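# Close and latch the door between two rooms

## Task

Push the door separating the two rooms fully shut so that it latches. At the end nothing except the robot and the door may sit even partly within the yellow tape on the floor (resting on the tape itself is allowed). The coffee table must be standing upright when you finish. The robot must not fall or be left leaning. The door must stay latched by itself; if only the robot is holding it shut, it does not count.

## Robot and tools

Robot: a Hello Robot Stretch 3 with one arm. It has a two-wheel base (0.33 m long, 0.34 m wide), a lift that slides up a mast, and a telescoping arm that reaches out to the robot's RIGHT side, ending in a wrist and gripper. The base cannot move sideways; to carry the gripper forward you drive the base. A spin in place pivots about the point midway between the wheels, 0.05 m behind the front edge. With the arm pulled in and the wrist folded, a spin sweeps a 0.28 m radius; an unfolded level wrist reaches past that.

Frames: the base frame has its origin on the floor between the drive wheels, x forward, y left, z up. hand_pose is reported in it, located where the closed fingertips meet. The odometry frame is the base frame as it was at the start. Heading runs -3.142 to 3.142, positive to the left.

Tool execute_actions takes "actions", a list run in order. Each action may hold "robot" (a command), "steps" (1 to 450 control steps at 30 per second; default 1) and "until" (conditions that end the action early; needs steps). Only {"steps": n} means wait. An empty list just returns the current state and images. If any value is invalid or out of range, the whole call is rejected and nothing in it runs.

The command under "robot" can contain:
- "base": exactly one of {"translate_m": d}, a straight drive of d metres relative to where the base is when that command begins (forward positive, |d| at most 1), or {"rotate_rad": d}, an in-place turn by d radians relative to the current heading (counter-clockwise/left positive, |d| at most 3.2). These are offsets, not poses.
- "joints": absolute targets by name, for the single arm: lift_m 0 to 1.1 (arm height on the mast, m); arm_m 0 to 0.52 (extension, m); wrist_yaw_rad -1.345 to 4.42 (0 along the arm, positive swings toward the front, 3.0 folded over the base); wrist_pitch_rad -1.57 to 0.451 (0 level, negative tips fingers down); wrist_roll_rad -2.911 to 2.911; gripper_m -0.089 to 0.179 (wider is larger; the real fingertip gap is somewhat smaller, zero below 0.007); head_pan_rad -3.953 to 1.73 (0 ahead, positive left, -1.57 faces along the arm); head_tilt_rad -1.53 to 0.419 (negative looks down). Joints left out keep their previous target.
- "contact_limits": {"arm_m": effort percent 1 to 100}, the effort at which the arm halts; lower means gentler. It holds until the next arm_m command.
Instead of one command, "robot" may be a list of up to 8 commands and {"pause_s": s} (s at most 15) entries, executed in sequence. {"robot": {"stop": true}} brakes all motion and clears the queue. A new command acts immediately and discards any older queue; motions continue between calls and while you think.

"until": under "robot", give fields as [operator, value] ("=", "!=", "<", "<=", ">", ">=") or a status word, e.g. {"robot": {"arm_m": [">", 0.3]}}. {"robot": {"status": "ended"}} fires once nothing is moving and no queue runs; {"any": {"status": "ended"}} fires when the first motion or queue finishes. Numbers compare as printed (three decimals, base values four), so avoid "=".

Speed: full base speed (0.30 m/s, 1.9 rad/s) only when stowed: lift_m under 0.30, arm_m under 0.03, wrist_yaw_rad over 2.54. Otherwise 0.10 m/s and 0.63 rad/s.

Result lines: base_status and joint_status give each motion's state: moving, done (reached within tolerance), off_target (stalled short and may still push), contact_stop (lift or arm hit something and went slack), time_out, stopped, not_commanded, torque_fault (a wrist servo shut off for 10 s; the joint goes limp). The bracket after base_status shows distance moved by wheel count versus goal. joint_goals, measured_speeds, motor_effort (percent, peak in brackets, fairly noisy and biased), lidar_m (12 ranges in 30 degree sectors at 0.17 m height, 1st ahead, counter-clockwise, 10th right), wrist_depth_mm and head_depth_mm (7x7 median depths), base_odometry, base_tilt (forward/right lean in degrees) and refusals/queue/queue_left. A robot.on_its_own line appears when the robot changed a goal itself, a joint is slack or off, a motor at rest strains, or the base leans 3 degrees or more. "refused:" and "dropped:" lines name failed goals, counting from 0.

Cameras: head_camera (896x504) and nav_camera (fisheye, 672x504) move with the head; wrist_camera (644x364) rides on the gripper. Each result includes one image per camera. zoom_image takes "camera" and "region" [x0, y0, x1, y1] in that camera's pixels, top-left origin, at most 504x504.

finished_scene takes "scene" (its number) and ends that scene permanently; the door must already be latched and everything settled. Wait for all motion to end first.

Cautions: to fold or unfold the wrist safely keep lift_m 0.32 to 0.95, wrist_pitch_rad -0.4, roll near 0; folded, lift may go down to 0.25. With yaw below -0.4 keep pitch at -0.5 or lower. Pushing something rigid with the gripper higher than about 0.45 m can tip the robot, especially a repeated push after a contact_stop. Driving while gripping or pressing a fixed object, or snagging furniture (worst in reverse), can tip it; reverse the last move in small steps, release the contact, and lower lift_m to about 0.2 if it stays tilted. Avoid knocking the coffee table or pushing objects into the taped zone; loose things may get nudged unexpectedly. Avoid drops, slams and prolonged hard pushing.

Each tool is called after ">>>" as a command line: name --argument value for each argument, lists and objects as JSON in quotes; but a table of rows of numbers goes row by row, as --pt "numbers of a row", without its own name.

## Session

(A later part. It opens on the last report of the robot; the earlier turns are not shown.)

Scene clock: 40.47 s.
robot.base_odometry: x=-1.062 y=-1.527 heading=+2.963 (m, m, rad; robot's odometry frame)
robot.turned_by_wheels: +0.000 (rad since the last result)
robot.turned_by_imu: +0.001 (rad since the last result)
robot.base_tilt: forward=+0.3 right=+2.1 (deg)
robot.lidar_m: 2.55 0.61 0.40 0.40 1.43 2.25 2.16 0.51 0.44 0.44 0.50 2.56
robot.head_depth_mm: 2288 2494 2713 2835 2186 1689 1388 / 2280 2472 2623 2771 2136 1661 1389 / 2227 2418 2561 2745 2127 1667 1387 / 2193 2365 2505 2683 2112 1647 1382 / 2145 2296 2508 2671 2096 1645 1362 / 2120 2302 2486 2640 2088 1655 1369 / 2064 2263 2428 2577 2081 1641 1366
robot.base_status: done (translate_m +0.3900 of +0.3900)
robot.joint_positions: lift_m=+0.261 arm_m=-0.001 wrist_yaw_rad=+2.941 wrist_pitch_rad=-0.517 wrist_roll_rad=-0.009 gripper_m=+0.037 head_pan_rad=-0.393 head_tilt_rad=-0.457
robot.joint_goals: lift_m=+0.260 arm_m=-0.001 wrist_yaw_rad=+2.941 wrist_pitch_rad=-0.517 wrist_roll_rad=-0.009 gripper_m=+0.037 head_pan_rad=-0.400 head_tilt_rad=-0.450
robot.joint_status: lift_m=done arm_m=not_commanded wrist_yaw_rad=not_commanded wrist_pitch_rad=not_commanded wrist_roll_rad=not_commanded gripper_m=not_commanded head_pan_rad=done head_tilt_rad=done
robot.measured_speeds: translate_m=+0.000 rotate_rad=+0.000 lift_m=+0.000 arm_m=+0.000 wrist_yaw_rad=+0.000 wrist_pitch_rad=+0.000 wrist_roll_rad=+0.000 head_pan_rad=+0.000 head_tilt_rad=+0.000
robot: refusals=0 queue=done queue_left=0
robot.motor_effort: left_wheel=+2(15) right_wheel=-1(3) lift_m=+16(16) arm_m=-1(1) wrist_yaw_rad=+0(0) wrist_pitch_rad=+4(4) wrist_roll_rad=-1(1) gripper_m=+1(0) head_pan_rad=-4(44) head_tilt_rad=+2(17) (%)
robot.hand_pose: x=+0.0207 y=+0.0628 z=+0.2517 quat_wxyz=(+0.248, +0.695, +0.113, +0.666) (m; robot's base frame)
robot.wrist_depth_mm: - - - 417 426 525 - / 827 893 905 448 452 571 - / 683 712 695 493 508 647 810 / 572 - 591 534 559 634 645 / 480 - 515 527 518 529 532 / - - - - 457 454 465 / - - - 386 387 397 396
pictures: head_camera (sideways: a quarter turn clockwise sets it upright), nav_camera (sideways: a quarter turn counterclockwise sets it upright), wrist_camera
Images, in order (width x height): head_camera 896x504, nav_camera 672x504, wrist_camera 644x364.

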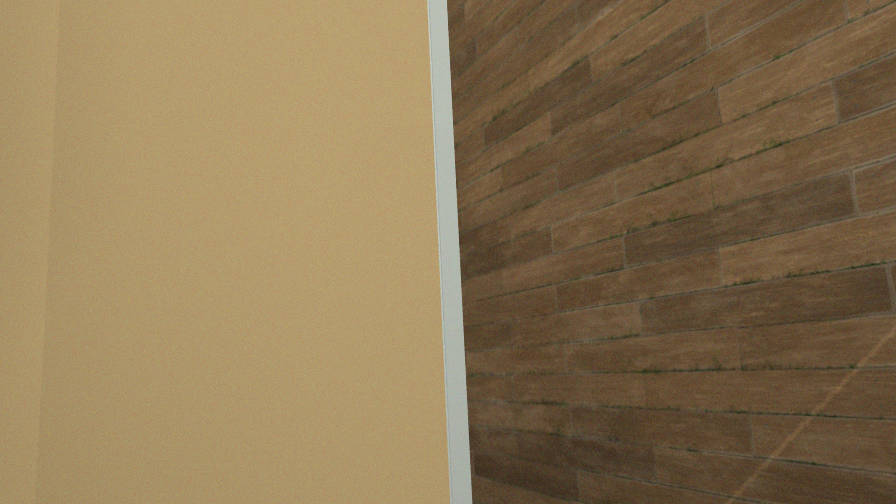

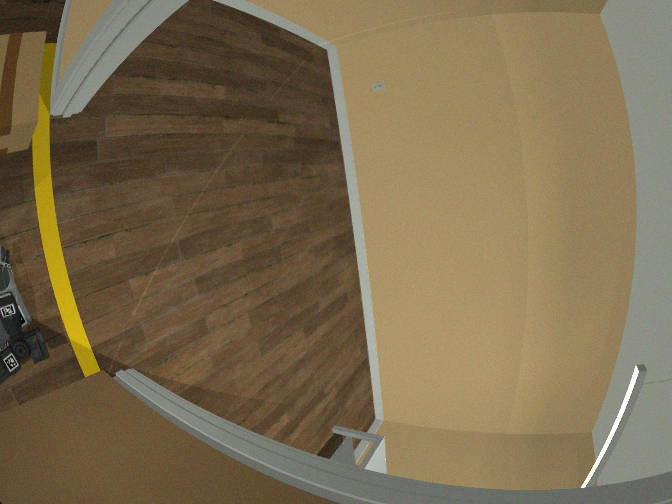

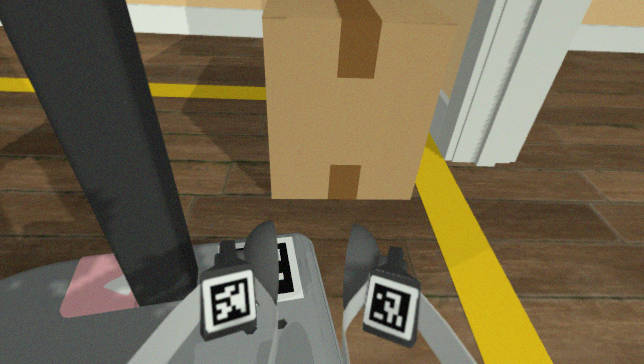

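>>> execute_actions --actions '[{"robot":[{"base":{"translate_m":-0.06},"joints":{"head_pan_rad":0.0,"head_tilt_rad":-1.0}},{"base":{"rotate_rad":1.40}},{"base":{"translate_m":0.28}},{"joints":{"lift_m":0.32}}],"steps":450,"until":{"robot":{"status":"ended"}}}]'

Scene clock: 51.37 s.
robot.base_odometry: x=-1.099 y=-1.801 heading=-1.920 (m, m, rad; robot's odometry frame)
robot.turned_by_wheels: +1.400 (rad since the last result)
robot.turned_by_imu: +1.407 (rad since the last result)
robot.base_tilt: forward=+0.2 right=+2.2 (deg)
robot.lidar_m: 0.16 1.07 1.47 2.17 0.92 0.72 0.70 0.75 2.70 2.61 0.18 0.15
robot.head_depth_mm: 942 1114 1265 1231 1191 1140 1104 / 949 1117 1355 1518 1338 961 909 / 956 1121 1374 1521 1358 956 911 / 963 1125 1374 1504 1347 1194 1088 / 963 1135 1392 1500 1357 1217 1109 / 974 1145 1401 1509 1348 1227 1115 / 985 1151 1417 1512 1343 1214 1106
robot.base_status: done (translate_m +0.2800 of +0.2800)
robot.joint_positions: lift_m=+0.319 arm_m=-0.001 wrist_yaw_rad=+2.941 wrist_pitch_rad=-0.517 wrist_roll_rad=-0.009 gripper_m=+0.037 head_pan_rad=-0.007 head_tilt_rad=-0.989
robot.joint_goals: lift_m=+0.320 arm_m=-0.001 wrist_yaw_rad=+2.941 wrist_pitch_rad=-0.517 wrist_roll_rad=-0.009 gripper_m=+0.037 head_pan_rad=+0.000 head_tilt_rad=-1.000
robot.joint_status: lift_m=done arm_m=not_commanded wrist_yaw_rad=not_commanded wrist_pitch_rad=not_commanded wrist_roll_rad=not_commanded gripper_m=not_commanded head_pan_rad=done head_tilt_rad=done
robot.measured_speeds: translate_m=+0.000 rotate_rad=+0.000 lift_m=+0.000 arm_m=+0.000 wrist_yaw_rad=+0.000 wrist_pitch_rad=+0.000 wrist_roll_rad=+0.000 head_pan_rad=+0.000 head_tilt_rad=+0.000
robot: refusals=0 queue=done queue_left=0
robot.motor_effort: left_wheel=-5(13) right_wheel=+3(7) lift_m=+58(62) arm_m=-1(1) wrist_yaw_rad=+0(0) wrist_pitch_rad=+4(4) wrist_roll_rad=-1(1) gripper_m=-1(1) head_pan_rad=+5(31) head_tilt_rad=-4(23) (%)
robot.hand_pose: x=+0.0207 y=+0.0628 z=+0.3103 quat_wxyz=(+0.248, +0.695, +0.113, +0.666) (m; robot's base frame)
robot.wrist_depth_mm: - - - - - - - / 946 - - - - - - / 770 840 848 830 863 923 885 / 651 - 678 706 693 724 747 / 554 - 597 592 584 609 615 / 485 495 - 515 520 522 517 / - - - 440 437 461 459
pictures: head_camera (sideways: a quarter turn clockwise sets it upright), nav_camera (sideways: a quarter turn counterclockwise sets it upright), wrist_camera
Images, in order (width x height): head_camera 896x504, nav_camera 672x504, wrist_camera 644x364.

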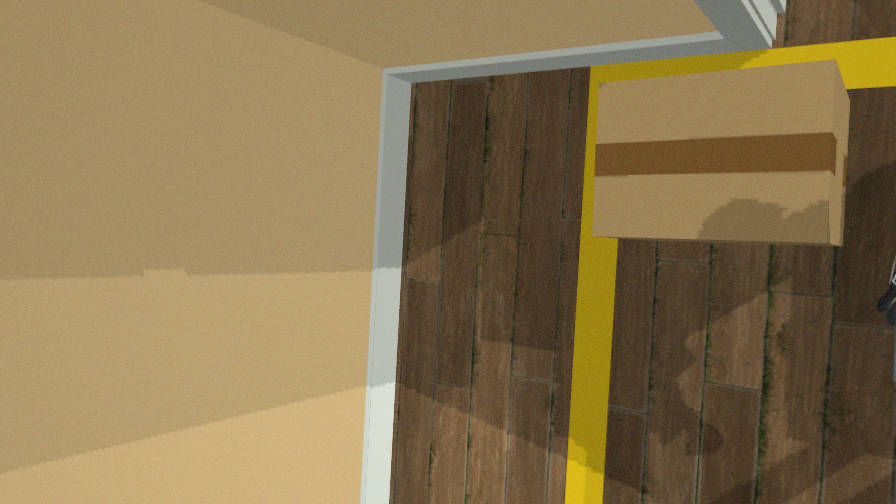

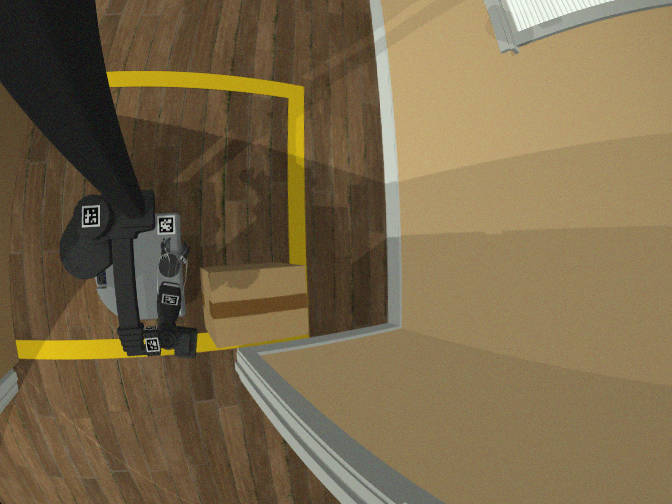

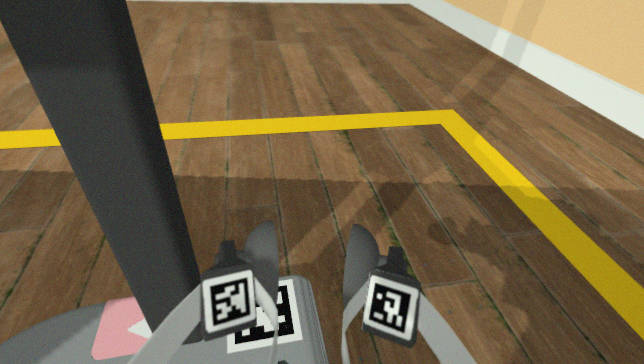

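>>> execute_actions --actions '[{"robot":{"base":{"translate_m":0.56},"joints":{"lift_m":0.35}},"steps":450,"until":{"robot":{"status":"ended"}}}]'

Scene clock: 59.77 s.
robot.base_odometry: x=-1.290 y=-2.327 heading=-1.919 (m, m, rad; robot's odometry frame)
robot.turned_by_wheels: +0.000 (rad since the last result)
robot.turned_by_imu: -0.268 (rad since the last result)
robot.base_tilt: forward=+0.3 right=+2.2 (deg)
robot.lidar_m: - 0.59 0.59 1.04 2.25 1.35 1.22 1.22 0.33 0.28 0.15 -
robot.head_depth_mm: 491 544 578 623 672 731 803 / 493 586 698 816 906 951 963 / 482 572 699 911 1221 959 871 / 473 558 679 868 1211 957 869 / 463 541 659 836 1154 1219 1111 / 452 529 639 806 1088 1215 1118 / 444 519 621 777 1039 1212 1113
robot.base_status: off_target (translate_m +0.5598 of +0.5600)
robot.joint_positions: lift_m=+0.349 arm_m=-0.001 wrist_yaw_rad=+2.941 wrist_pitch_rad=-0.518 wrist_roll_rad=-0.009 gripper_m=+0.037 head_pan_rad=-0.007 head_tilt_rad=-0.989
robot.joint_goals: lift_m=+0.350 arm_m=-0.001 wrist_yaw_rad=+2.941 wrist_pitch_rad=-0.518 wrist_roll_rad=-0.009 gripper_m=+0.037 head_pan_rad=+0.000 head_tilt_rad=-1.000
robot.joint_status: lift_m=done arm_m=not_commanded wrist_yaw_rad=not_commanded wrist_pitch_rad=not_commanded wrist_roll_rad=not_commanded gripper_m=not_commanded head_pan_rad=done head_tilt_rad=done
robot.measured_speeds: translate_m=+0.000 rotate_rad=+0.000 lift_m=+0.000 arm_m=+0.000 wrist_yaw_rad=+0.000 wrist_pitch_rad=+0.000 wrist_roll_rad=+0.000 head_pan_rad=+0.000 head_tilt_rad=+0.000
robot: refusals=0 queue=done queue_left=0
robot.on_its_own: left_wheel is at rest, and its effort (+38) is outside its rest range (-18 to +18)
robot.motor_effort: left_wheel=+38(42) right_wheel=+12(45) lift_m=+58(61) arm_m=-1(1) wrist_yaw_rad=+0(0) wrist_pitch_rad=+4(5) wrist_roll_rad=-1(1) gripper_m=-1(0) head_pan_rad=+4(3) head_tilt_rad=-4(5) (%)
robot.hand_pose: x=+0.0207 y=+0.0627 z=+0.3403 quat_wxyz=(+0.248, +0.695, +0.113, +0.666) (m; robot's base frame)
robot.wrist_depth_mm: - - - - 704 534 428 / - - - - 749 552 440 / 830 872 853 896 749 576 450 / 690 - 717 736 719 591 476 / 591 - 632 620 622 592 485 / 521 518 - 541 563 552 488 / 466 - - 473 193 202 203
pictures: head_camera (sideways: a quarter turn clockwise sets it upright), nav_camera (sideways: a quarter turn counterclockwise sets it upright), wrist_camera
Images, in order (width x height): head_camera 896x504, nav_camera 672x504, wrist_camera 644x364.

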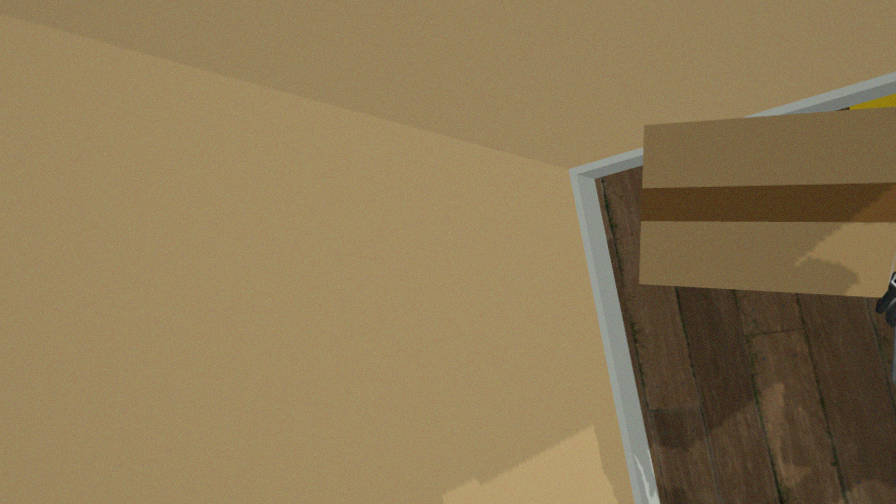

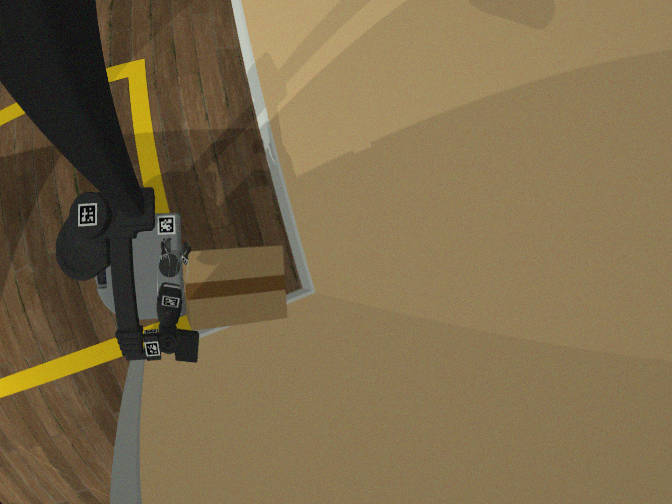

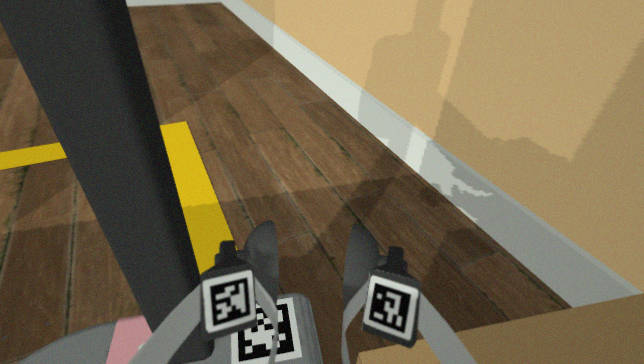

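>>> execute_actions --actions '[{"robot":{"base":{"translate_m":-0.2},"joints":{"head_tilt_rad":-1.2}},"steps":450,"until":{"robot":{"status":"ended"}}}]'

Scene clock: 63.47 s.
robot.base_odometry: x=-1.222 y=-2.139 heading=-1.920 (m, m, rad; robot's odometry frame)
robot.turned_by_wheels: +0.000 (rad since the last result)
robot.turned_by_imu: -0.001 (rad since the last result)
robot.base_tilt: forward=+0.2 right=+2.0 (deg)
robot.lidar_m: 0.25 0.70 0.82 1.43 2.20 1.14 1.02 1.03 2.97 0.32 0.33 0.26
robot.head_depth_mm: 651 699 754 827 914 1008 1116 / 777 898 997 1055 1147 1191 - / 786 980 1266 1054 1026 1193 - / 764 945 1239 1074 1185 1208 - / 747 921 1194 1352 1267 1201 - / 728 893 1143 1346 1274 1185 - / 716 870 1115 1351 1266 1185 1125
robot.base_status: done (translate_m -0.2000 of -0.2000)
robot.joint_positions: lift_m=+0.349 arm_m=-0.001 wrist_yaw_rad=+2.941 wrist_pitch_rad=-0.518 wrist_roll_rad=-0.009 gripper_m=+0.037 head_pan_rad=-0.007 head_tilt_rad=-1.185
robot.joint_goals: lift_m=+0.350 arm_m=-0.001 wrist_yaw_rad=+2.941 wrist_pitch_rad=-0.518 wrist_roll_rad=-0.009 gripper_m=+0.037 head_pan_rad=+0.000 head_tilt_rad=-1.200
robot.joint_status: lift_m=done arm_m=not_commanded wrist_yaw_rad=not_commanded wrist_pitch_rad=not_commanded wrist_roll_rad=not_commanded gripper_m=not_commanded head_pan_rad=done head_tilt_rad=done
robot.measured_speeds: translate_m=+0.000 rotate_rad=+0.000 lift_m=+0.000 arm_m=+0.000 wrist_yaw_rad=+0.000 wrist_pitch_rad=+0.000 wrist_roll_rad=+0.000 head_pan_rad=+0.000 head_tilt_rad=+0.000
robot: refusals=0 queue=done queue_left=0
robot.motor_effort: left_wheel=+1(39) right_wheel=+0(11) lift_m=+58(57) arm_m=-1(1) wrist_yaw_rad=+0(0) wrist_pitch_rad=+5(5) wrist_roll_rad=-1(1) gripper_m=-1(0) head_pan_rad=+2(4) head_tilt_rad=-5(16) (%)
robot.hand_pose: x=+0.0207 y=+0.0627 z=+0.3403 quat_wxyz=(+0.248, +0.695, +0.113, +0.666) (m; robot's base frame)
robot.wrist_depth_mm: - - - - 910 714 577 / - - - - - 734 611 / 830 862 885 887 900 773 609 / 688 - 726 735 734 739 637 / 586 - 626 621 652 655 621 / 507 513 - 541 544 550 565 / 475 - - 477 467 475 481
pictures: head_camera (sideways: a quarter turn clockwise sets it upright), nav_camera (sideways: a quarter turn counterclockwise sets it upright), wrist_camera
Images, in order (width x height): head_camera 896x504, nav_camera 672x504, wrist_camera 644x364.

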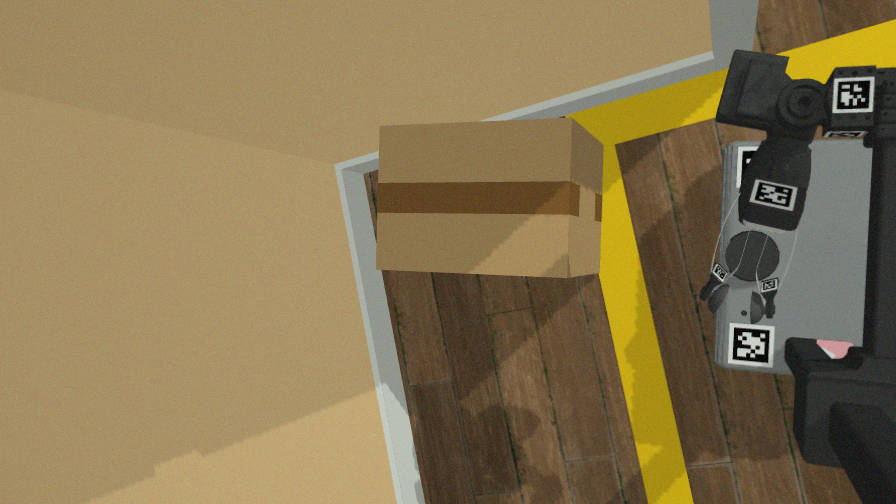

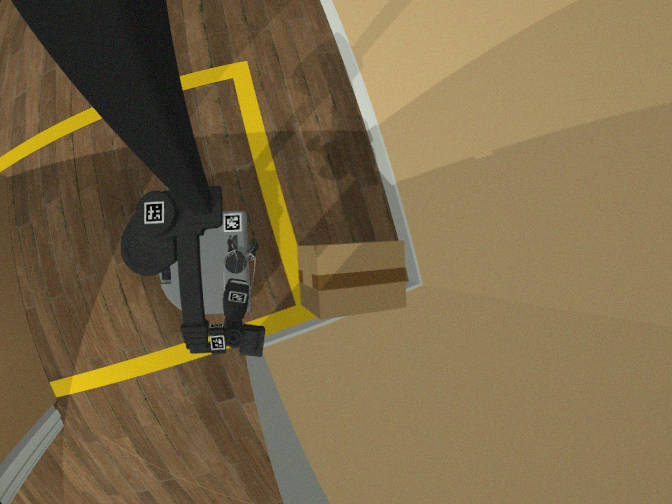

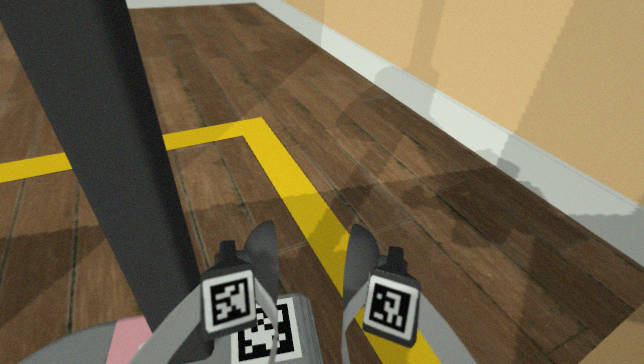

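>>> zoom_image --camera "head_camera" --region '[392, 60, 896, 504]'

Region (392, 60, 896, 504) of head_camera's 896x504 image, scaled by 1.000; it fills the top 444 rows of this view, and the rest is white.

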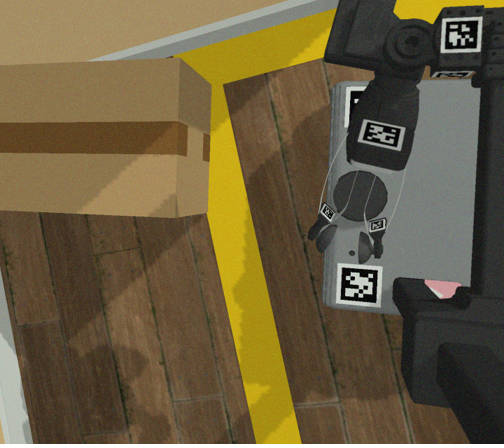

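>>> execute_actions --actions '[{"robot":[{"base":{"rotate_rad":0.33}},{"base":{"translate_m":0.28}}],"steps":450,"until":{"robot":{"status":"ended"}}}]'

Scene clock: 72.53 s.
robot.base_odometry: x=-1.227 y=-2.419 heading=-1.590 (m, m, rad; robot's odometry frame)
robot.turned_by_wheels: +0.330 (rad since the last result)
robot.turned_by_imu: -0.019 (rad since the last result)
robot.base_tilt: forward=+0.1 right=+2.1 (deg)
robot.lidar_m: 0.15 0.48 0.55 0.94 2.20 2.54 1.24 1.25 0.39 0.21 0.15 -
robot.head_depth_mm: 558 670 749 827 915 1017 1080 / 541 679 893 1076 1002 941 - / 527 656 869 1217 983 944 - / 513 634 834 1173 1245 1187 - / 499 611 798 1132 1259 1203 - / 485 591 763 1073 1267 1184 - / 475 577 731 1019 1266 1187 1132
robot.base_status: off_target (translate_m +0.2798 of +0.2800)
robot.joint_positions: lift_m=+0.349 arm_m=-0.001 wrist_yaw_rad=+2.941 wrist_pitch_rad=-0.518 wrist_roll_rad=-0.009 gripper_m=+0.037 head_pan_rad=-0.007 head_tilt_rad=-1.186
robot.joint_goals: lift_m=+0.350 arm_m=-0.001 wrist_yaw_rad=+2.941 wrist_pitch_rad=-0.518 wrist_roll_rad=-0.009 gripper_m=+0.037 head_pan_rad=+0.000 head_tilt_rad=-1.200
robot.joint_status: lift_m=done arm_m=not_commanded wrist_yaw_rad=not_commanded wrist_pitch_rad=not_commanded wrist_roll_rad=not_commanded gripper_m=not_commanded head_pan_rad=done head_tilt_rad=done
robot.measured_speeds: translate_m=+0.000 rotate_rad=+0.000 lift_m=+0.000 arm_m=+0.000 wrist_yaw_rad=+0.000 wrist_pitch_rad=+0.000 wrist_roll_rad=+0.000 head_pan_rad=+0.000 head_tilt_rad=+0.000
robot: refusals=0 queue=done queue_left=0
robot.on_its_own: left_wheel is at rest, and its effort (+30) is outside its rest range (-18 to +18)
robot.motor_effort: left_wheel=+30(40) right_wheel=+15(47) lift_m=+57(57) arm_m=-1(1) wrist_yaw_rad=+0(0) wrist_pitch_rad=+4(4) wrist_roll_rad=-1(1) gripper_m=+0(1) head_pan_rad=+4(3) head_tilt_rad=-5(5) (%)
robot.hand_pose: x=+0.0207 y=+0.0627 z=+0.3403 quat_wxyz=(+0.248, +0.695, +0.113, +0.665) (m; robot's base frame)
robot.wrist_depth_mm: - - - 909 650 491 400 / - - - - 686 506 409 / 843 848 853 856 699 536 428 / 704 - 722 719 710 560 438 / 595 - 618 624 632 560 457 / 519 510 - 543 547 541 467 / 462 - - 472 468 486 469
pictures: head_camera (sideways: a quarter turn clockwise sets it upright), nav_camera (sideways: a quarter turn counterclockwise sets it upright), wrist_camera
Images, in order (width x height): head_camera 896x504, nav_camera 672x504, wrist_camera 644x364.

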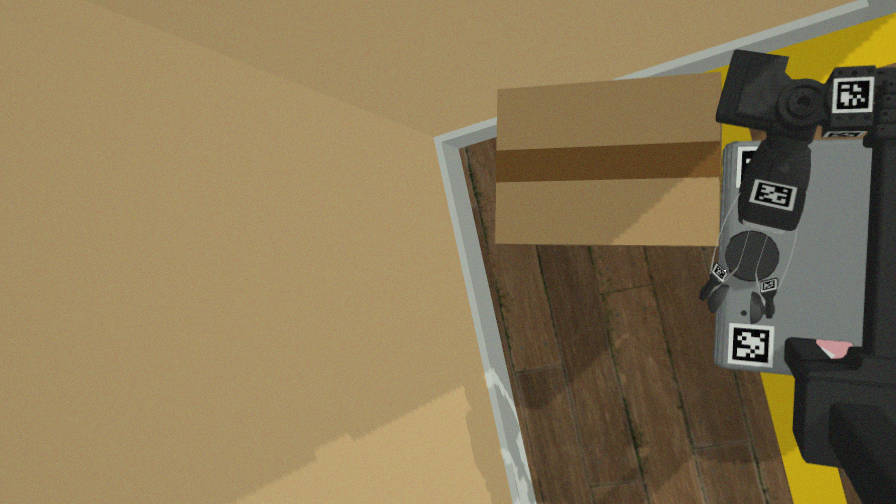

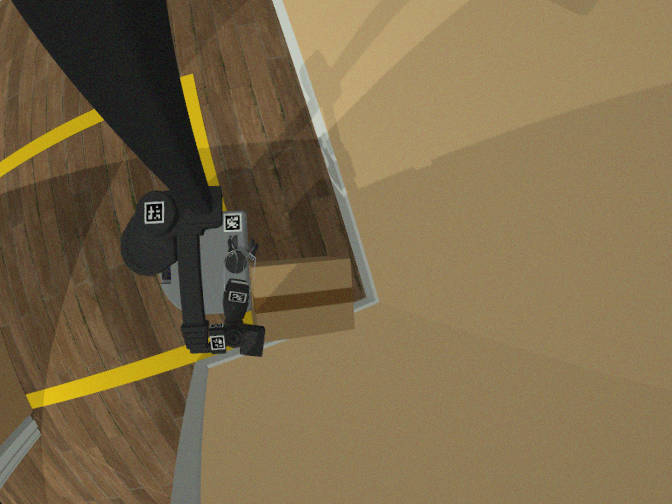

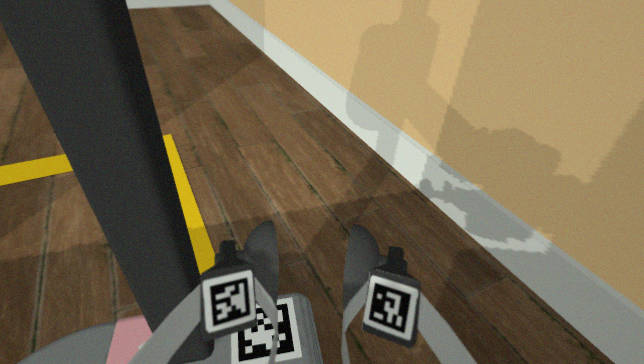

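>>> execute_actions --actions '[{"robot":{"base":{"translate_m":-0.25}},"steps":450,"until":{"robot":{"status":"ended"}}}]'

Scene clock: 77.00 s.
robot.base_odometry: x=-1.223 y=-2.169 heading=-1.590 (m, m, rad; robot's odometry frame)
robot.turned_by_wheels: +0.000 (rad since the last result)
robot.turned_by_imu: +0.000 (rad since the last result)
robot.base_tilt: forward=+0.3 right=+2.1 (deg)
robot.lidar_m: 0.30 0.72 0.83 1.42 2.13 1.12 1.00 1.00 3.08 0.39 0.39 0.31
robot.head_depth_mm: 769 830 907 995 1107 1167 1108 / 836 1003 1128 1069 1232 1194 - / 813 1011 1218 1062 1235 1190 - / 791 978 1236 1328 1240 1206 - / 765 942 1227 1354 1259 1216 - / 748 916 1180 1373 1267 1182 - / 733 889 1130 1353 1269 1180 1127
robot.base_status: done (translate_m -0.2500 of -0.2500)
robot.joint_positions: lift_m=+0.349 arm_m=-0.001 wrist_yaw_rad=+2.941 wrist_pitch_rad=-0.518 wrist_roll_rad=-0.009 gripper_m=+0.037 head_pan_rad=-0.007 head_tilt_rad=-1.186
robot.joint_goals: lift_m=+0.350 arm_m=-0.001 wrist_yaw_rad=+2.941 wrist_pitch_rad=-0.518 wrist_roll_rad=-0.009 gripper_m=+0.037 head_pan_rad=+0.000 head_tilt_rad=-1.200
robot.joint_status: lift_m=done arm_m=not_commanded wrist_yaw_rad=not_commanded wrist_pitch_rad=not_commanded wrist_roll_rad=not_commanded gripper_m=not_commanded head_pan_rad=done head_tilt_rad=done
robot.measured_speeds: translate_m=+0.000 rotate_rad=+0.000 lift_m=+0.000 arm_m=+0.000 wrist_yaw_rad=+0.000 wrist_pitch_rad=+0.000 wrist_roll_rad=+0.000 head_pan_rad=+0.000 head_tilt_rad=+0.000
robot: refusals=0 queue=done queue_left=0
robot.motor_effort: left_wheel=+2(29) right_wheel=+0(15) lift_m=+58(58) arm_m=-1(1) wrist_yaw_rad=+0(0) wrist_pitch_rad=+4(4) wrist_roll_rad=-1(1) gripper_m=-1(1) head_pan_rad=+4(4) head_tilt_rad=-5(5) (%)
robot.hand_pose: x=+0.0207 y=+0.0627 z=+0.3403 quat_wxyz=(+0.248, +0.695, +0.113, +0.665) (m; robot's base frame)
robot.wrist_depth_mm: - - - - 954 738 594 / - - - - - 754 613 / 821 884 878 892 928 782 633 / 680 - 703 740 757 755 646 / 599 - 629 616 642 632 625 / 512 513 - 547 562 563 580 / 463 - - 470 470 490 499
pictures: head_camera (sideways: a quarter turn clockwise sets it upright), nav_camera (sideways: a quarter turn counterclockwise sets it upright), wrist_camera
Images, in order (width x height): head_camera 896x504, nav_camera 672x504, wrist_camera 644x364.

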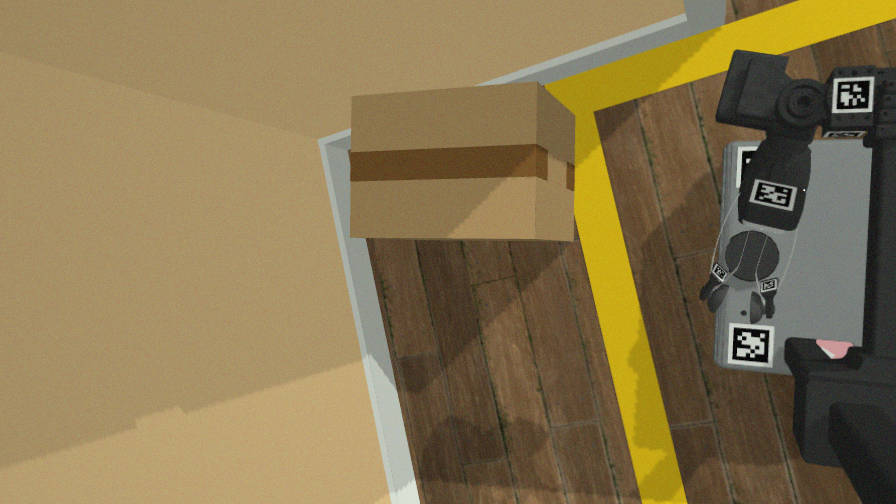

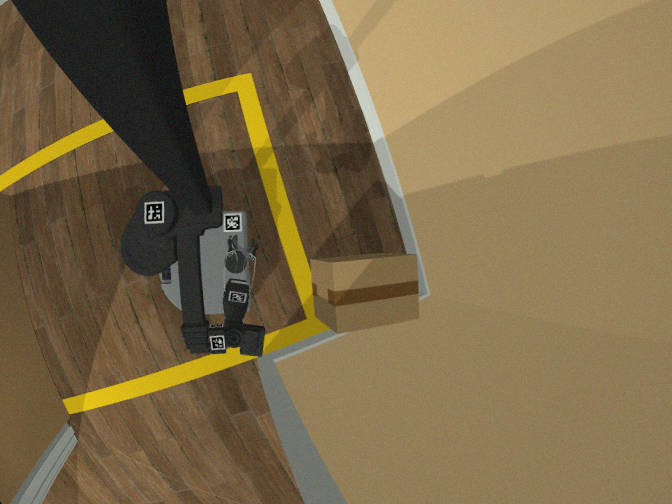

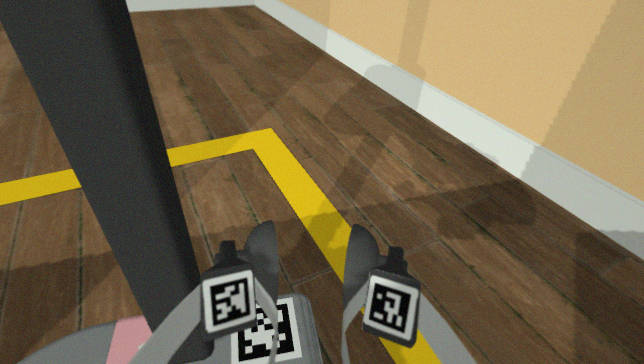

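>>> execute_actions --actions '[{"robot":[{"joints":{"lift_m":0.27,"head_pan_rad":0.6,"head_tilt_rad":-0.8}},{"base":{"rotate_rad":2.625}},{"base":{"translate_m":1.0}}],"steps":450,"until":{"robot":{"status":"ended"}}}]'

Scene clock: 94.07 s.
robot.base_odometry: x=-0.712 y=-1.309 heading=+1.035 (m, m, rad; robot's odometry frame)
robot.turned_by_wheels: +2.625 (rad since the last result)
robot.turned_by_imu: +2.640 (rad since the last result)
robot.base_tilt: forward=+0.3 right=+2.0 (deg)
robot.lidar_m: 1.33 2.34 0.27 0.29 0.55 1.32 1.29 1.44 1.44 1.64 1.42 1.42
robot.head_depth_mm: 2216 2477 2164 1797 1508 1323 1160 / 2170 2445 2154 1771 1490 1308 1171 / 2093 2420 2150 1770 1504 1311 1161 / 2076 2366 2122 1758 1504 1309 1155 / 2060 2332 2138 1761 1501 1297 1148 / 2051 2327 2129 1738 1484 1300 846 / 2013 2289 2116 1752 1489 492 613
robot.base_status: done (translate_m +1.0000 of +1.0000)
robot.joint_positions: lift_m=+0.271 arm_m=-0.001 wrist_yaw_rad=+2.941 wrist_pitch_rad=-0.518 wrist_roll_rad=-0.009 gripper_m=+0.037 head_pan_rad=+0.593 head_tilt_rad=-0.803
robot.joint_goals: lift_m=+0.270 arm_m=-0.001 wrist_yaw_rad=+2.941 wrist_pitch_rad=-0.518 wrist_roll_rad=-0.009 gripper_m=+0.037 head_pan_rad=+0.600 head_tilt_rad=-0.800
robot.joint_status: lift_m=done arm_m=not_commanded wrist_yaw_rad=not_commanded wrist_pitch_rad=not_commanded wrist_roll_rad=not_commanded gripper_m=not_commanded head_pan_rad=done head_tilt_rad=done
robot.measured_speeds: translate_m=+0.000 rotate_rad=+0.000 lift_m=+0.000 arm_m=+0.000 wrist_yaw_rad=+0.000 wrist_pitch_rad=+0.000 wrist_roll_rad=+0.000 head_pan_rad=+0.000 head_tilt_rad=+0.000
robot: refusals=0 queue=done queue_left=0
robot.motor_effort: left_wheel=-5(13) right_wheel=+3(10) lift_m=+16(57) arm_m=-2(2) wrist_yaw_rad=+0(1) wrist_pitch_rad=+5(4) wrist_roll_rad=-1(1) gripper_m=-1(0) head_pan_rad=+4(44) head_tilt_rad=+0(17) (%)
robot.hand_pose: x=+0.0207 y=+0.0627 z=+0.2617 quat_wxyz=(+0.248, +0.695, +0.113, +0.665) (m; robot's base frame)
robot.wrist_depth_mm: - 444 377 310 - - - / 830 493 412 332 945 - - / 728 561 466 362 769 833 797 / 576 - 534 412 621 642 652 / 488 - 521 462 522 538 550 / - - - - 461 471 470 / - - - 399 387 416 415
pictures: head_camera (sideways: a quarter turn clockwise sets it upright), nav_camera (sideways: a quarter turn counterclockwise sets it upright), wrist_camera
Images, in order (width x height): head_camera 896x504, nav_camera 672x504, wrist_camera 644x364.

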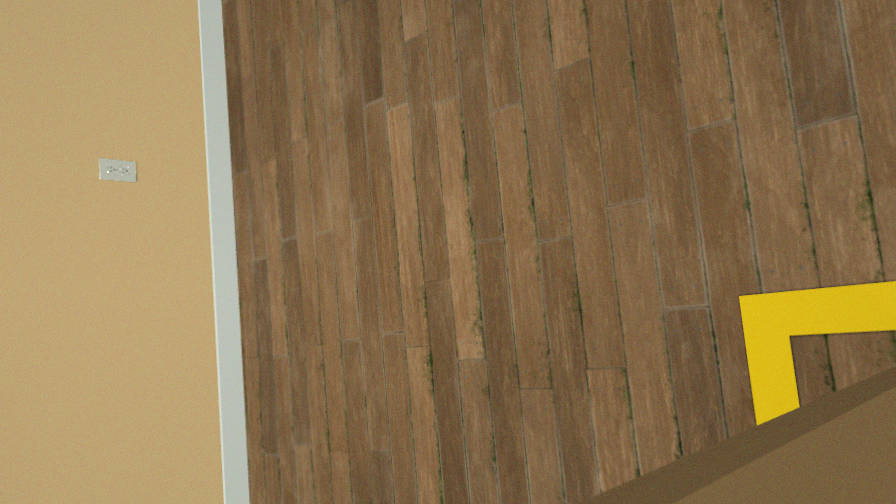

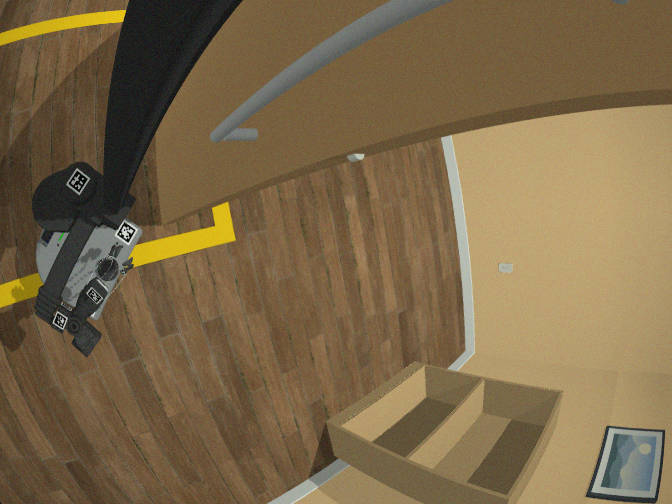

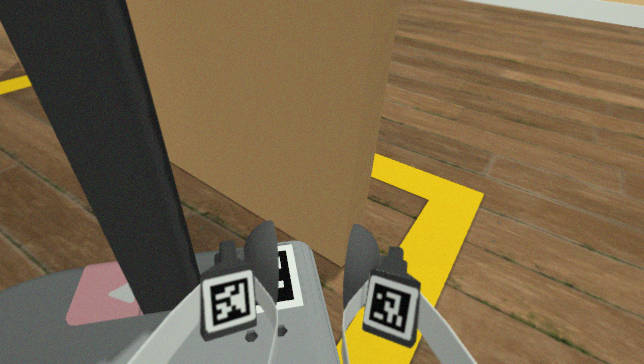

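>>> execute_actions --actions '[{"robot":[{"base":{"translate_m":0.62}},{"base":{"rotate_rad":2.02},"joints":{"head_pan_rad":0.5,"head_tilt_rad":-0.8}},{"base":{"translate_m":0.8}}],"steps":450,"until":{"robot":{"status":"ended"}}}]'

Scene clock: 105.27 s.
robot.base_odometry: x=-1.193 y=-0.707 heading=+3.055 (m, m, rad; robot's odometry frame)
robot.turned_by_wheels: +2.020 (rad since the last result)
robot.turned_by_imu: +2.032 (rad since the last result)
robot.base_tilt: forward=+0.2 right=+2.1 (deg)
robot.lidar_m: 0.80 0.79 0.46 0.40 0.40 0.46 1.75 1.40 1.66 1.65 1.64 0.96
robot.head_depth_mm: 652 737 839 993 1206 1314 1156 / 667 753 867 1021 1233 1310 1157 / 680 773 894 1052 1290 1308 1153 / 698 790 922 1092 1347 1296 1161 / 709 808 936 1118 1394 1312 1155 / 714 796 897 999 1112 1243 1153 / 639 684 737 798 870 953 1062
robot.base_status: done (translate_m +0.8000 of +0.8000)
robot.joint_positions: lift_m=+0.271 arm_m=-0.001 wrist_yaw_rad=+2.941 wrist_pitch_rad=-0.518 wrist_roll_rad=-0.009 gripper_m=+0.037 head_pan_rad=+0.507 head_tilt_rad=-0.802
robot.joint_goals: lift_m=+0.270 arm_m=-0.001 wrist_yaw_rad=+2.941 wrist_pitch_rad=-0.518 wrist_roll_rad=-0.009 gripper_m=+0.037 head_pan_rad=+0.500 head_tilt_rad=-0.800
robot.joint_status: lift_m=done arm_m=not_commanded wrist_yaw_rad=not_commanded wrist_pitch_rad=not_commanded wrist_roll_rad=not_commanded gripper_m=not_commanded head_pan_rad=done head_tilt_rad=done
robot.measured_speeds: translate_m=+0.000 rotate_rad=+0.000 lift_m=+0.000 arm_m=+0.000 wrist_yaw_rad=+0.000 wrist_pitch_rad=+0.000 wrist_roll_rad=+0.000 head_pan_rad=+0.000 head_tilt_rad=+0.000
robot: refusals=0 queue=done queue_left=0
robot.motor_effort: left_wheel=-5(15) right_wheel=+2(8) lift_m=+16(16) arm_m=-2(2) wrist_yaw_rad=+0(0) wrist_pitch_rad=+5(4) wrist_roll_rad=-1(1) gripper_m=+0(1) head_pan_rad=-4(20) head_tilt_rad=+1(3) (%)
robot.hand_pose: x=+0.0207 y=+0.0627 z=+0.2617 quat_wxyz=(+0.248, +0.695, +0.113, +0.665) (m; robot's base frame)
robot.wrist_depth_mm: - 378 401 458 518 606 627 / - 403 438 496 578 708 649 / 370 440 484 546 655 740 672 / 410 - 528 588 632 663 659 / 449 - 518 530 529 549 546 / - - - - 469 468 471 / - - - 404 391 410 418
pictures: head_camera (sideways: a quarter turn clockwise sets it upright), nav_camera (sideways: a quarter turn counterclockwise sets it upright), wrist_camera
Images, in order (width x height): head_camera 896x504, nav_camera 672x504, wrist_camera 644x364.

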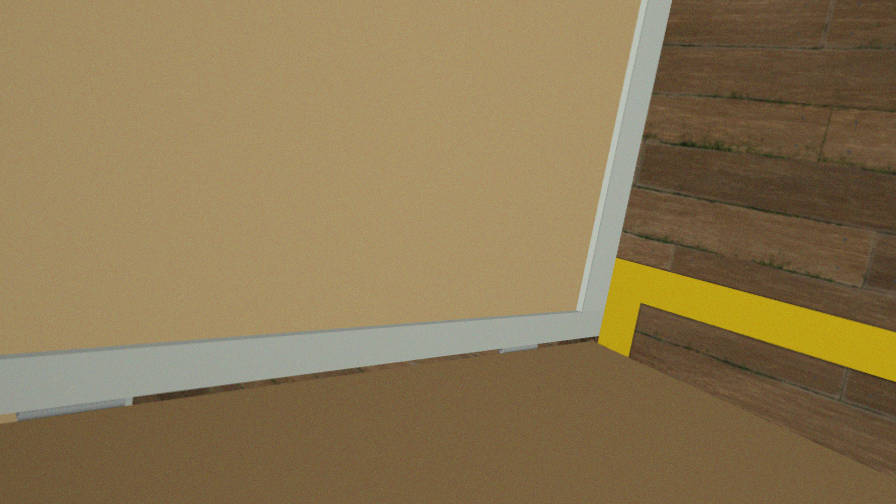

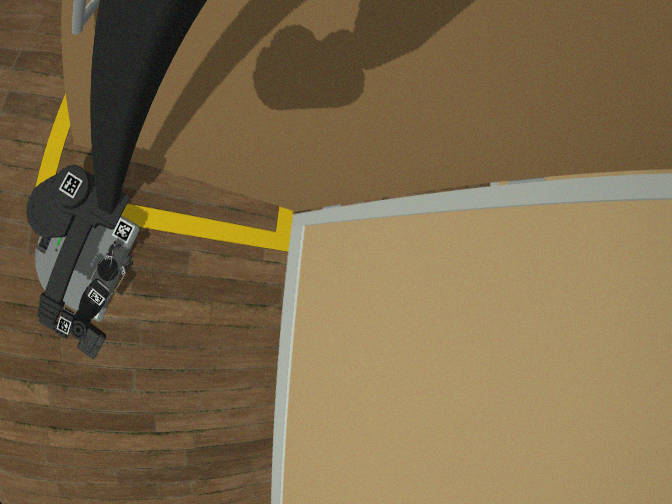

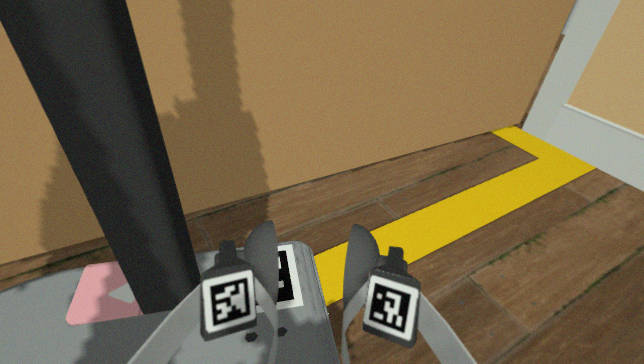

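>>> execute_actions --actions '[{"robot":[{"base":{"rotate_rad":1.634},"joints":{"head_pan_rad":-0.3,"head_tilt_rad":-0.9}},{"base":{"translate_m":0.25}},{"joints":{"lift_m":0.33}},{"base":{"translate_m":0.4}}],"steps":450,"until":{"robot":{"status":"ended"}}}]'

Scene clock: 117.03 s.
robot.base_odometry: x=-1.208 y=-1.357 heading=-1.594 (m, m, rad; robot's odometry frame)
robot.turned_by_wheels: +1.634 (rad since the last result)
robot.turned_by_imu: +1.648 (rad since the last result)
robot.base_tilt: forward=+0.4 right=+2.0 (deg)
robot.lidar_m: 0.21 0.28 1.75 1.91 1.72 2.14 2.27 1.24 0.71 0.30 0.22 0.20
robot.head_depth_mm: - - - - 306 395 599 / - - - - 313 421 662 / - - - - 322 447 735 / - - - - 339 481 828 / - - - 294 357 520 946 / - - - 301 378 565 1079 / - - - 307 401 614 1088
robot.base_status: done (translate_m +0.4000 of +0.4000)
robot.joint_positions: lift_m=+0.329 arm_m=-0.001 wrist_yaw_rad=+2.941 wrist_pitch_rad=-0.519 wrist_roll_rad=-0.009 gripper_m=+0.037 head_pan_rad=-0.294 head_tilt_rad=-0.892
robot.joint_goals: lift_m=+0.330 arm_m=-0.001 wrist_yaw_rad=+2.941 wrist_pitch_rad=-0.519 wrist_roll_rad=-0.009 gripper_m=+0.037 head_pan_rad=-0.300 head_tilt_rad=-0.900
robot.joint_status: lift_m=done arm_m=not_commanded wrist_yaw_rad=not_commanded wrist_pitch_rad=not_commanded wrist_roll_rad=not_commanded gripper_m=not_commanded head_pan_rad=done head_tilt_rad=done
robot.measured_speeds: translate_m=+0.000 rotate_rad=+0.000 lift_m=+0.000 arm_m=+0.000 wrist_yaw_rad=+0.000 wrist_pitch_rad=+0.000 wrist_roll_rad=+0.000 head_pan_rad=+0.000 head_tilt_rad=+0.000
robot: refusals=0 queue=done queue_left=0
robot.motor_effort: left_wheel=-2(100) right_wheel=+1(17) lift_m=+56(59) arm_m=-2(2) wrist_yaw_rad=+1(5) wrist_pitch_rad=+5(5) wrist_roll_rad=-1(1) gripper_m=+0(3) head_pan_rad=-2(45) head_tilt_rad=-3(13) (%)
robot.hand_pose: x=+0.0208 y=+0.0625 z=+0.3201 quat_wxyz=(+0.249, +0.695, +0.113, +0.665) (m; robot's base frame)
robot.wrist_depth_mm: - - - - - - - / - - - - - - - / 801 830 832 885 846 900 328 / 671 - 692 709 720 745 316 / 569 - 614 603 605 598 299 / 495 496 - 535 529 475 288 / - - - 466 450 440 273
pictures: head_camera (sideways: a quarter turn clockwise sets it upright), nav_camera (sideways: a quarter turn counterclockwise sets it upright), wrist_camera
Images, in order (width x height): head_camera 896x504, nav_camera 672x504, wrist_camera 644x364.

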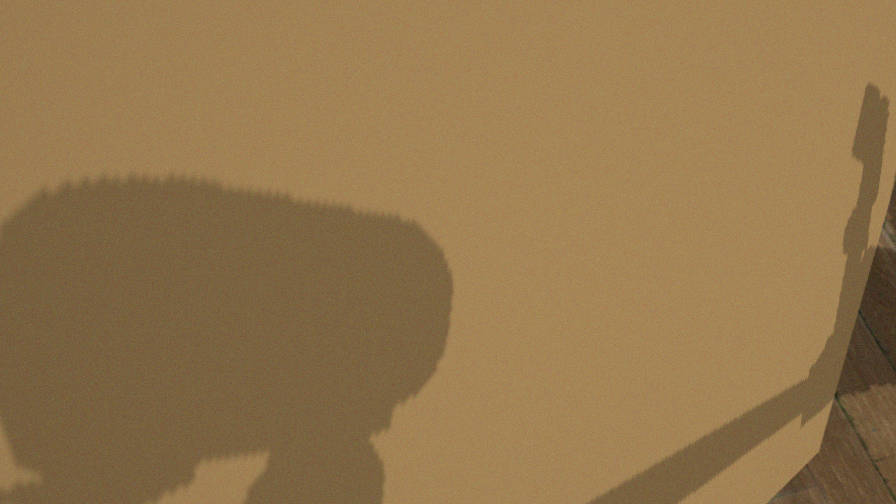

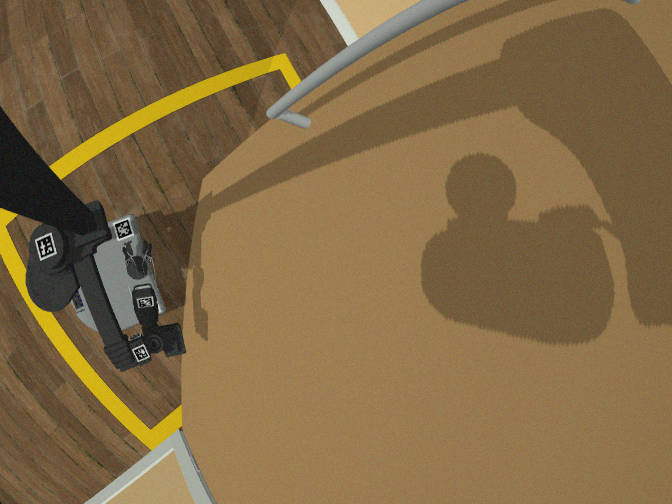

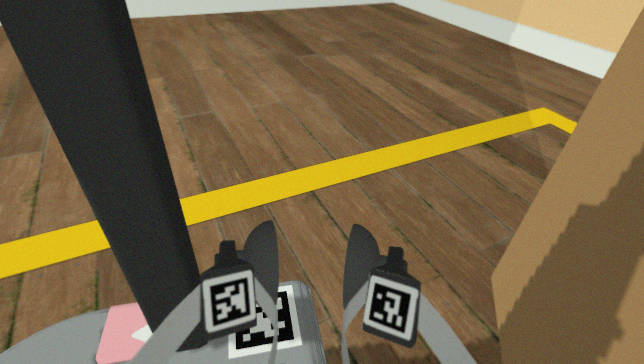

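>>> execute_actions --actions '[{"steps":1}]'

Scene clock: 117.57 s.
robot.base_odometry: x=-1.208 y=-1.357 heading=-1.594 (m, m, rad; robot's odometry frame)
robot.turned_by_wheels: +0.000 (rad since the last result)
robot.turned_by_imu: +0.000 (rad since the last result)
robot.base_tilt: forward=+0.3 right=+2.1 (deg)
robot.lidar_m: 0.27 0.38 1.74 1.91 1.72 2.14 2.28 1.25 0.71 0.35 0.26 0.25
robot.head_depth_mm: - - - 305 377 500 734 / - - - 317 399 539 827 / - - 291 333 426 588 938 / - - 296 351 454 646 1079 / - - 304 371 488 715 1100 / - - 313 394 527 801 1123 / - 288 329 419 573 938 1129
robot.base_status: done (translate_m +0.4000 of +0.4000)
robot.joint_positions: lift_m=+0.329 arm_m=-0.001 wrist_yaw_rad=+2.941 wrist_pitch_rad=-0.519 wrist_roll_rad=-0.009 gripper_m=+0.037 head_pan_rad=-0.294 head_tilt_rad=-0.892
robot.joint_goals: lift_m=+0.330 arm_m=-0.001 wrist_yaw_rad=+2.941 wrist_pitch_rad=-0.519 wrist_roll_rad=-0.009 gripper_m=+0.037 head_pan_rad=-0.300 head_tilt_rad=-0.900
robot.joint_status: lift_m=done arm_m=not_commanded wrist_yaw_rad=not_commanded wrist_pitch_rad=not_commanded wrist_roll_rad=not_commanded gripper_m=not_commanded head_pan_rad=done head_tilt_rad=done
robot.measured_speeds: translate_m=+0.000 rotate_rad=+0.000 lift_m=+0.000 arm_m=+0.000 wrist_yaw_rad=+0.000 wrist_pitch_rad=+0.000 wrist_roll_rad=+0.000 head_pan_rad=+0.000 head_tilt_rad=+0.000
robot: refusals=0 queue=done queue_left=0
robot.motor_effort: left_wheel=-2(2) right_wheel=+1(1) lift_m=+56(56) arm_m=-2(2) wrist_yaw_rad=-1(0) wrist_pitch_rad=+5(5) wrist_roll_rad=-1(1) gripper_m=-2(1) head_pan_rad=-3(3) head_tilt_rad=-3(3) (%)
robot.hand_pose: x=+0.0208 y=+0.0625 z=+0.3201 quat_wxyz=(+0.249, +0.695, +0.113, +0.665) (m; robot's base frame)
robot.wrist_depth_mm: - - - - - - - / - - - - - - - / 794 826 831 878 878 919 922 / 669 - 696 698 701 726 738 / 572 - 595 599 612 621 421 / 497 500 - 521 535 530 397 / - - - 452 447 476 380
pictures: head_camera (sideways: a quarter turn clockwise sets it upright), nav_camera (sideways: a quarter turn counterclockwise sets it upright), wrist_camera
Images, in order (width x height): head_camera 896x504, nav_camera 672x504, wrist_camera 644x364.

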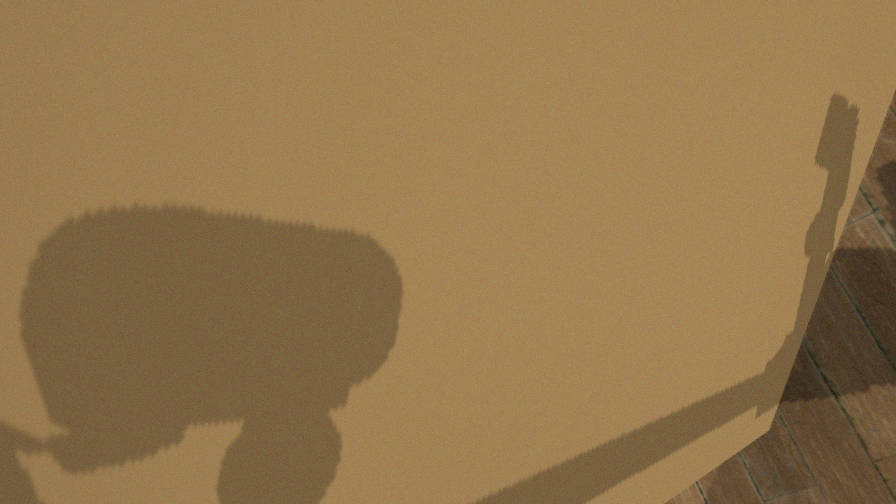

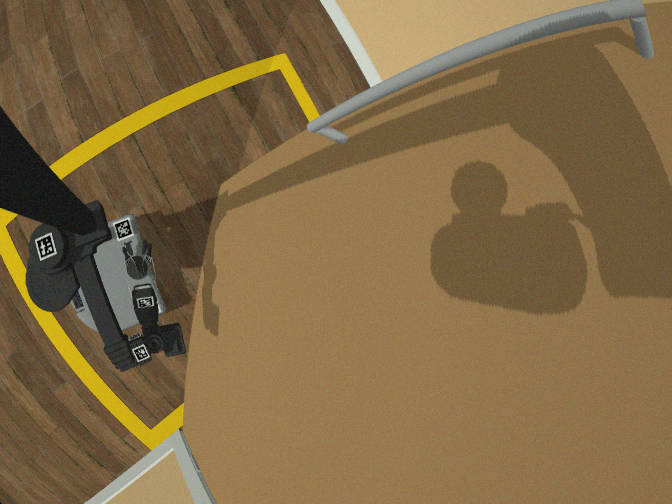

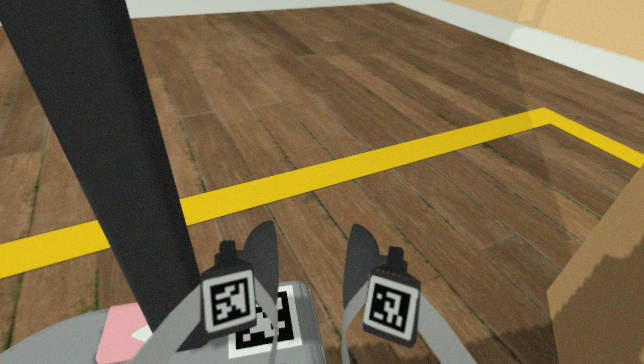

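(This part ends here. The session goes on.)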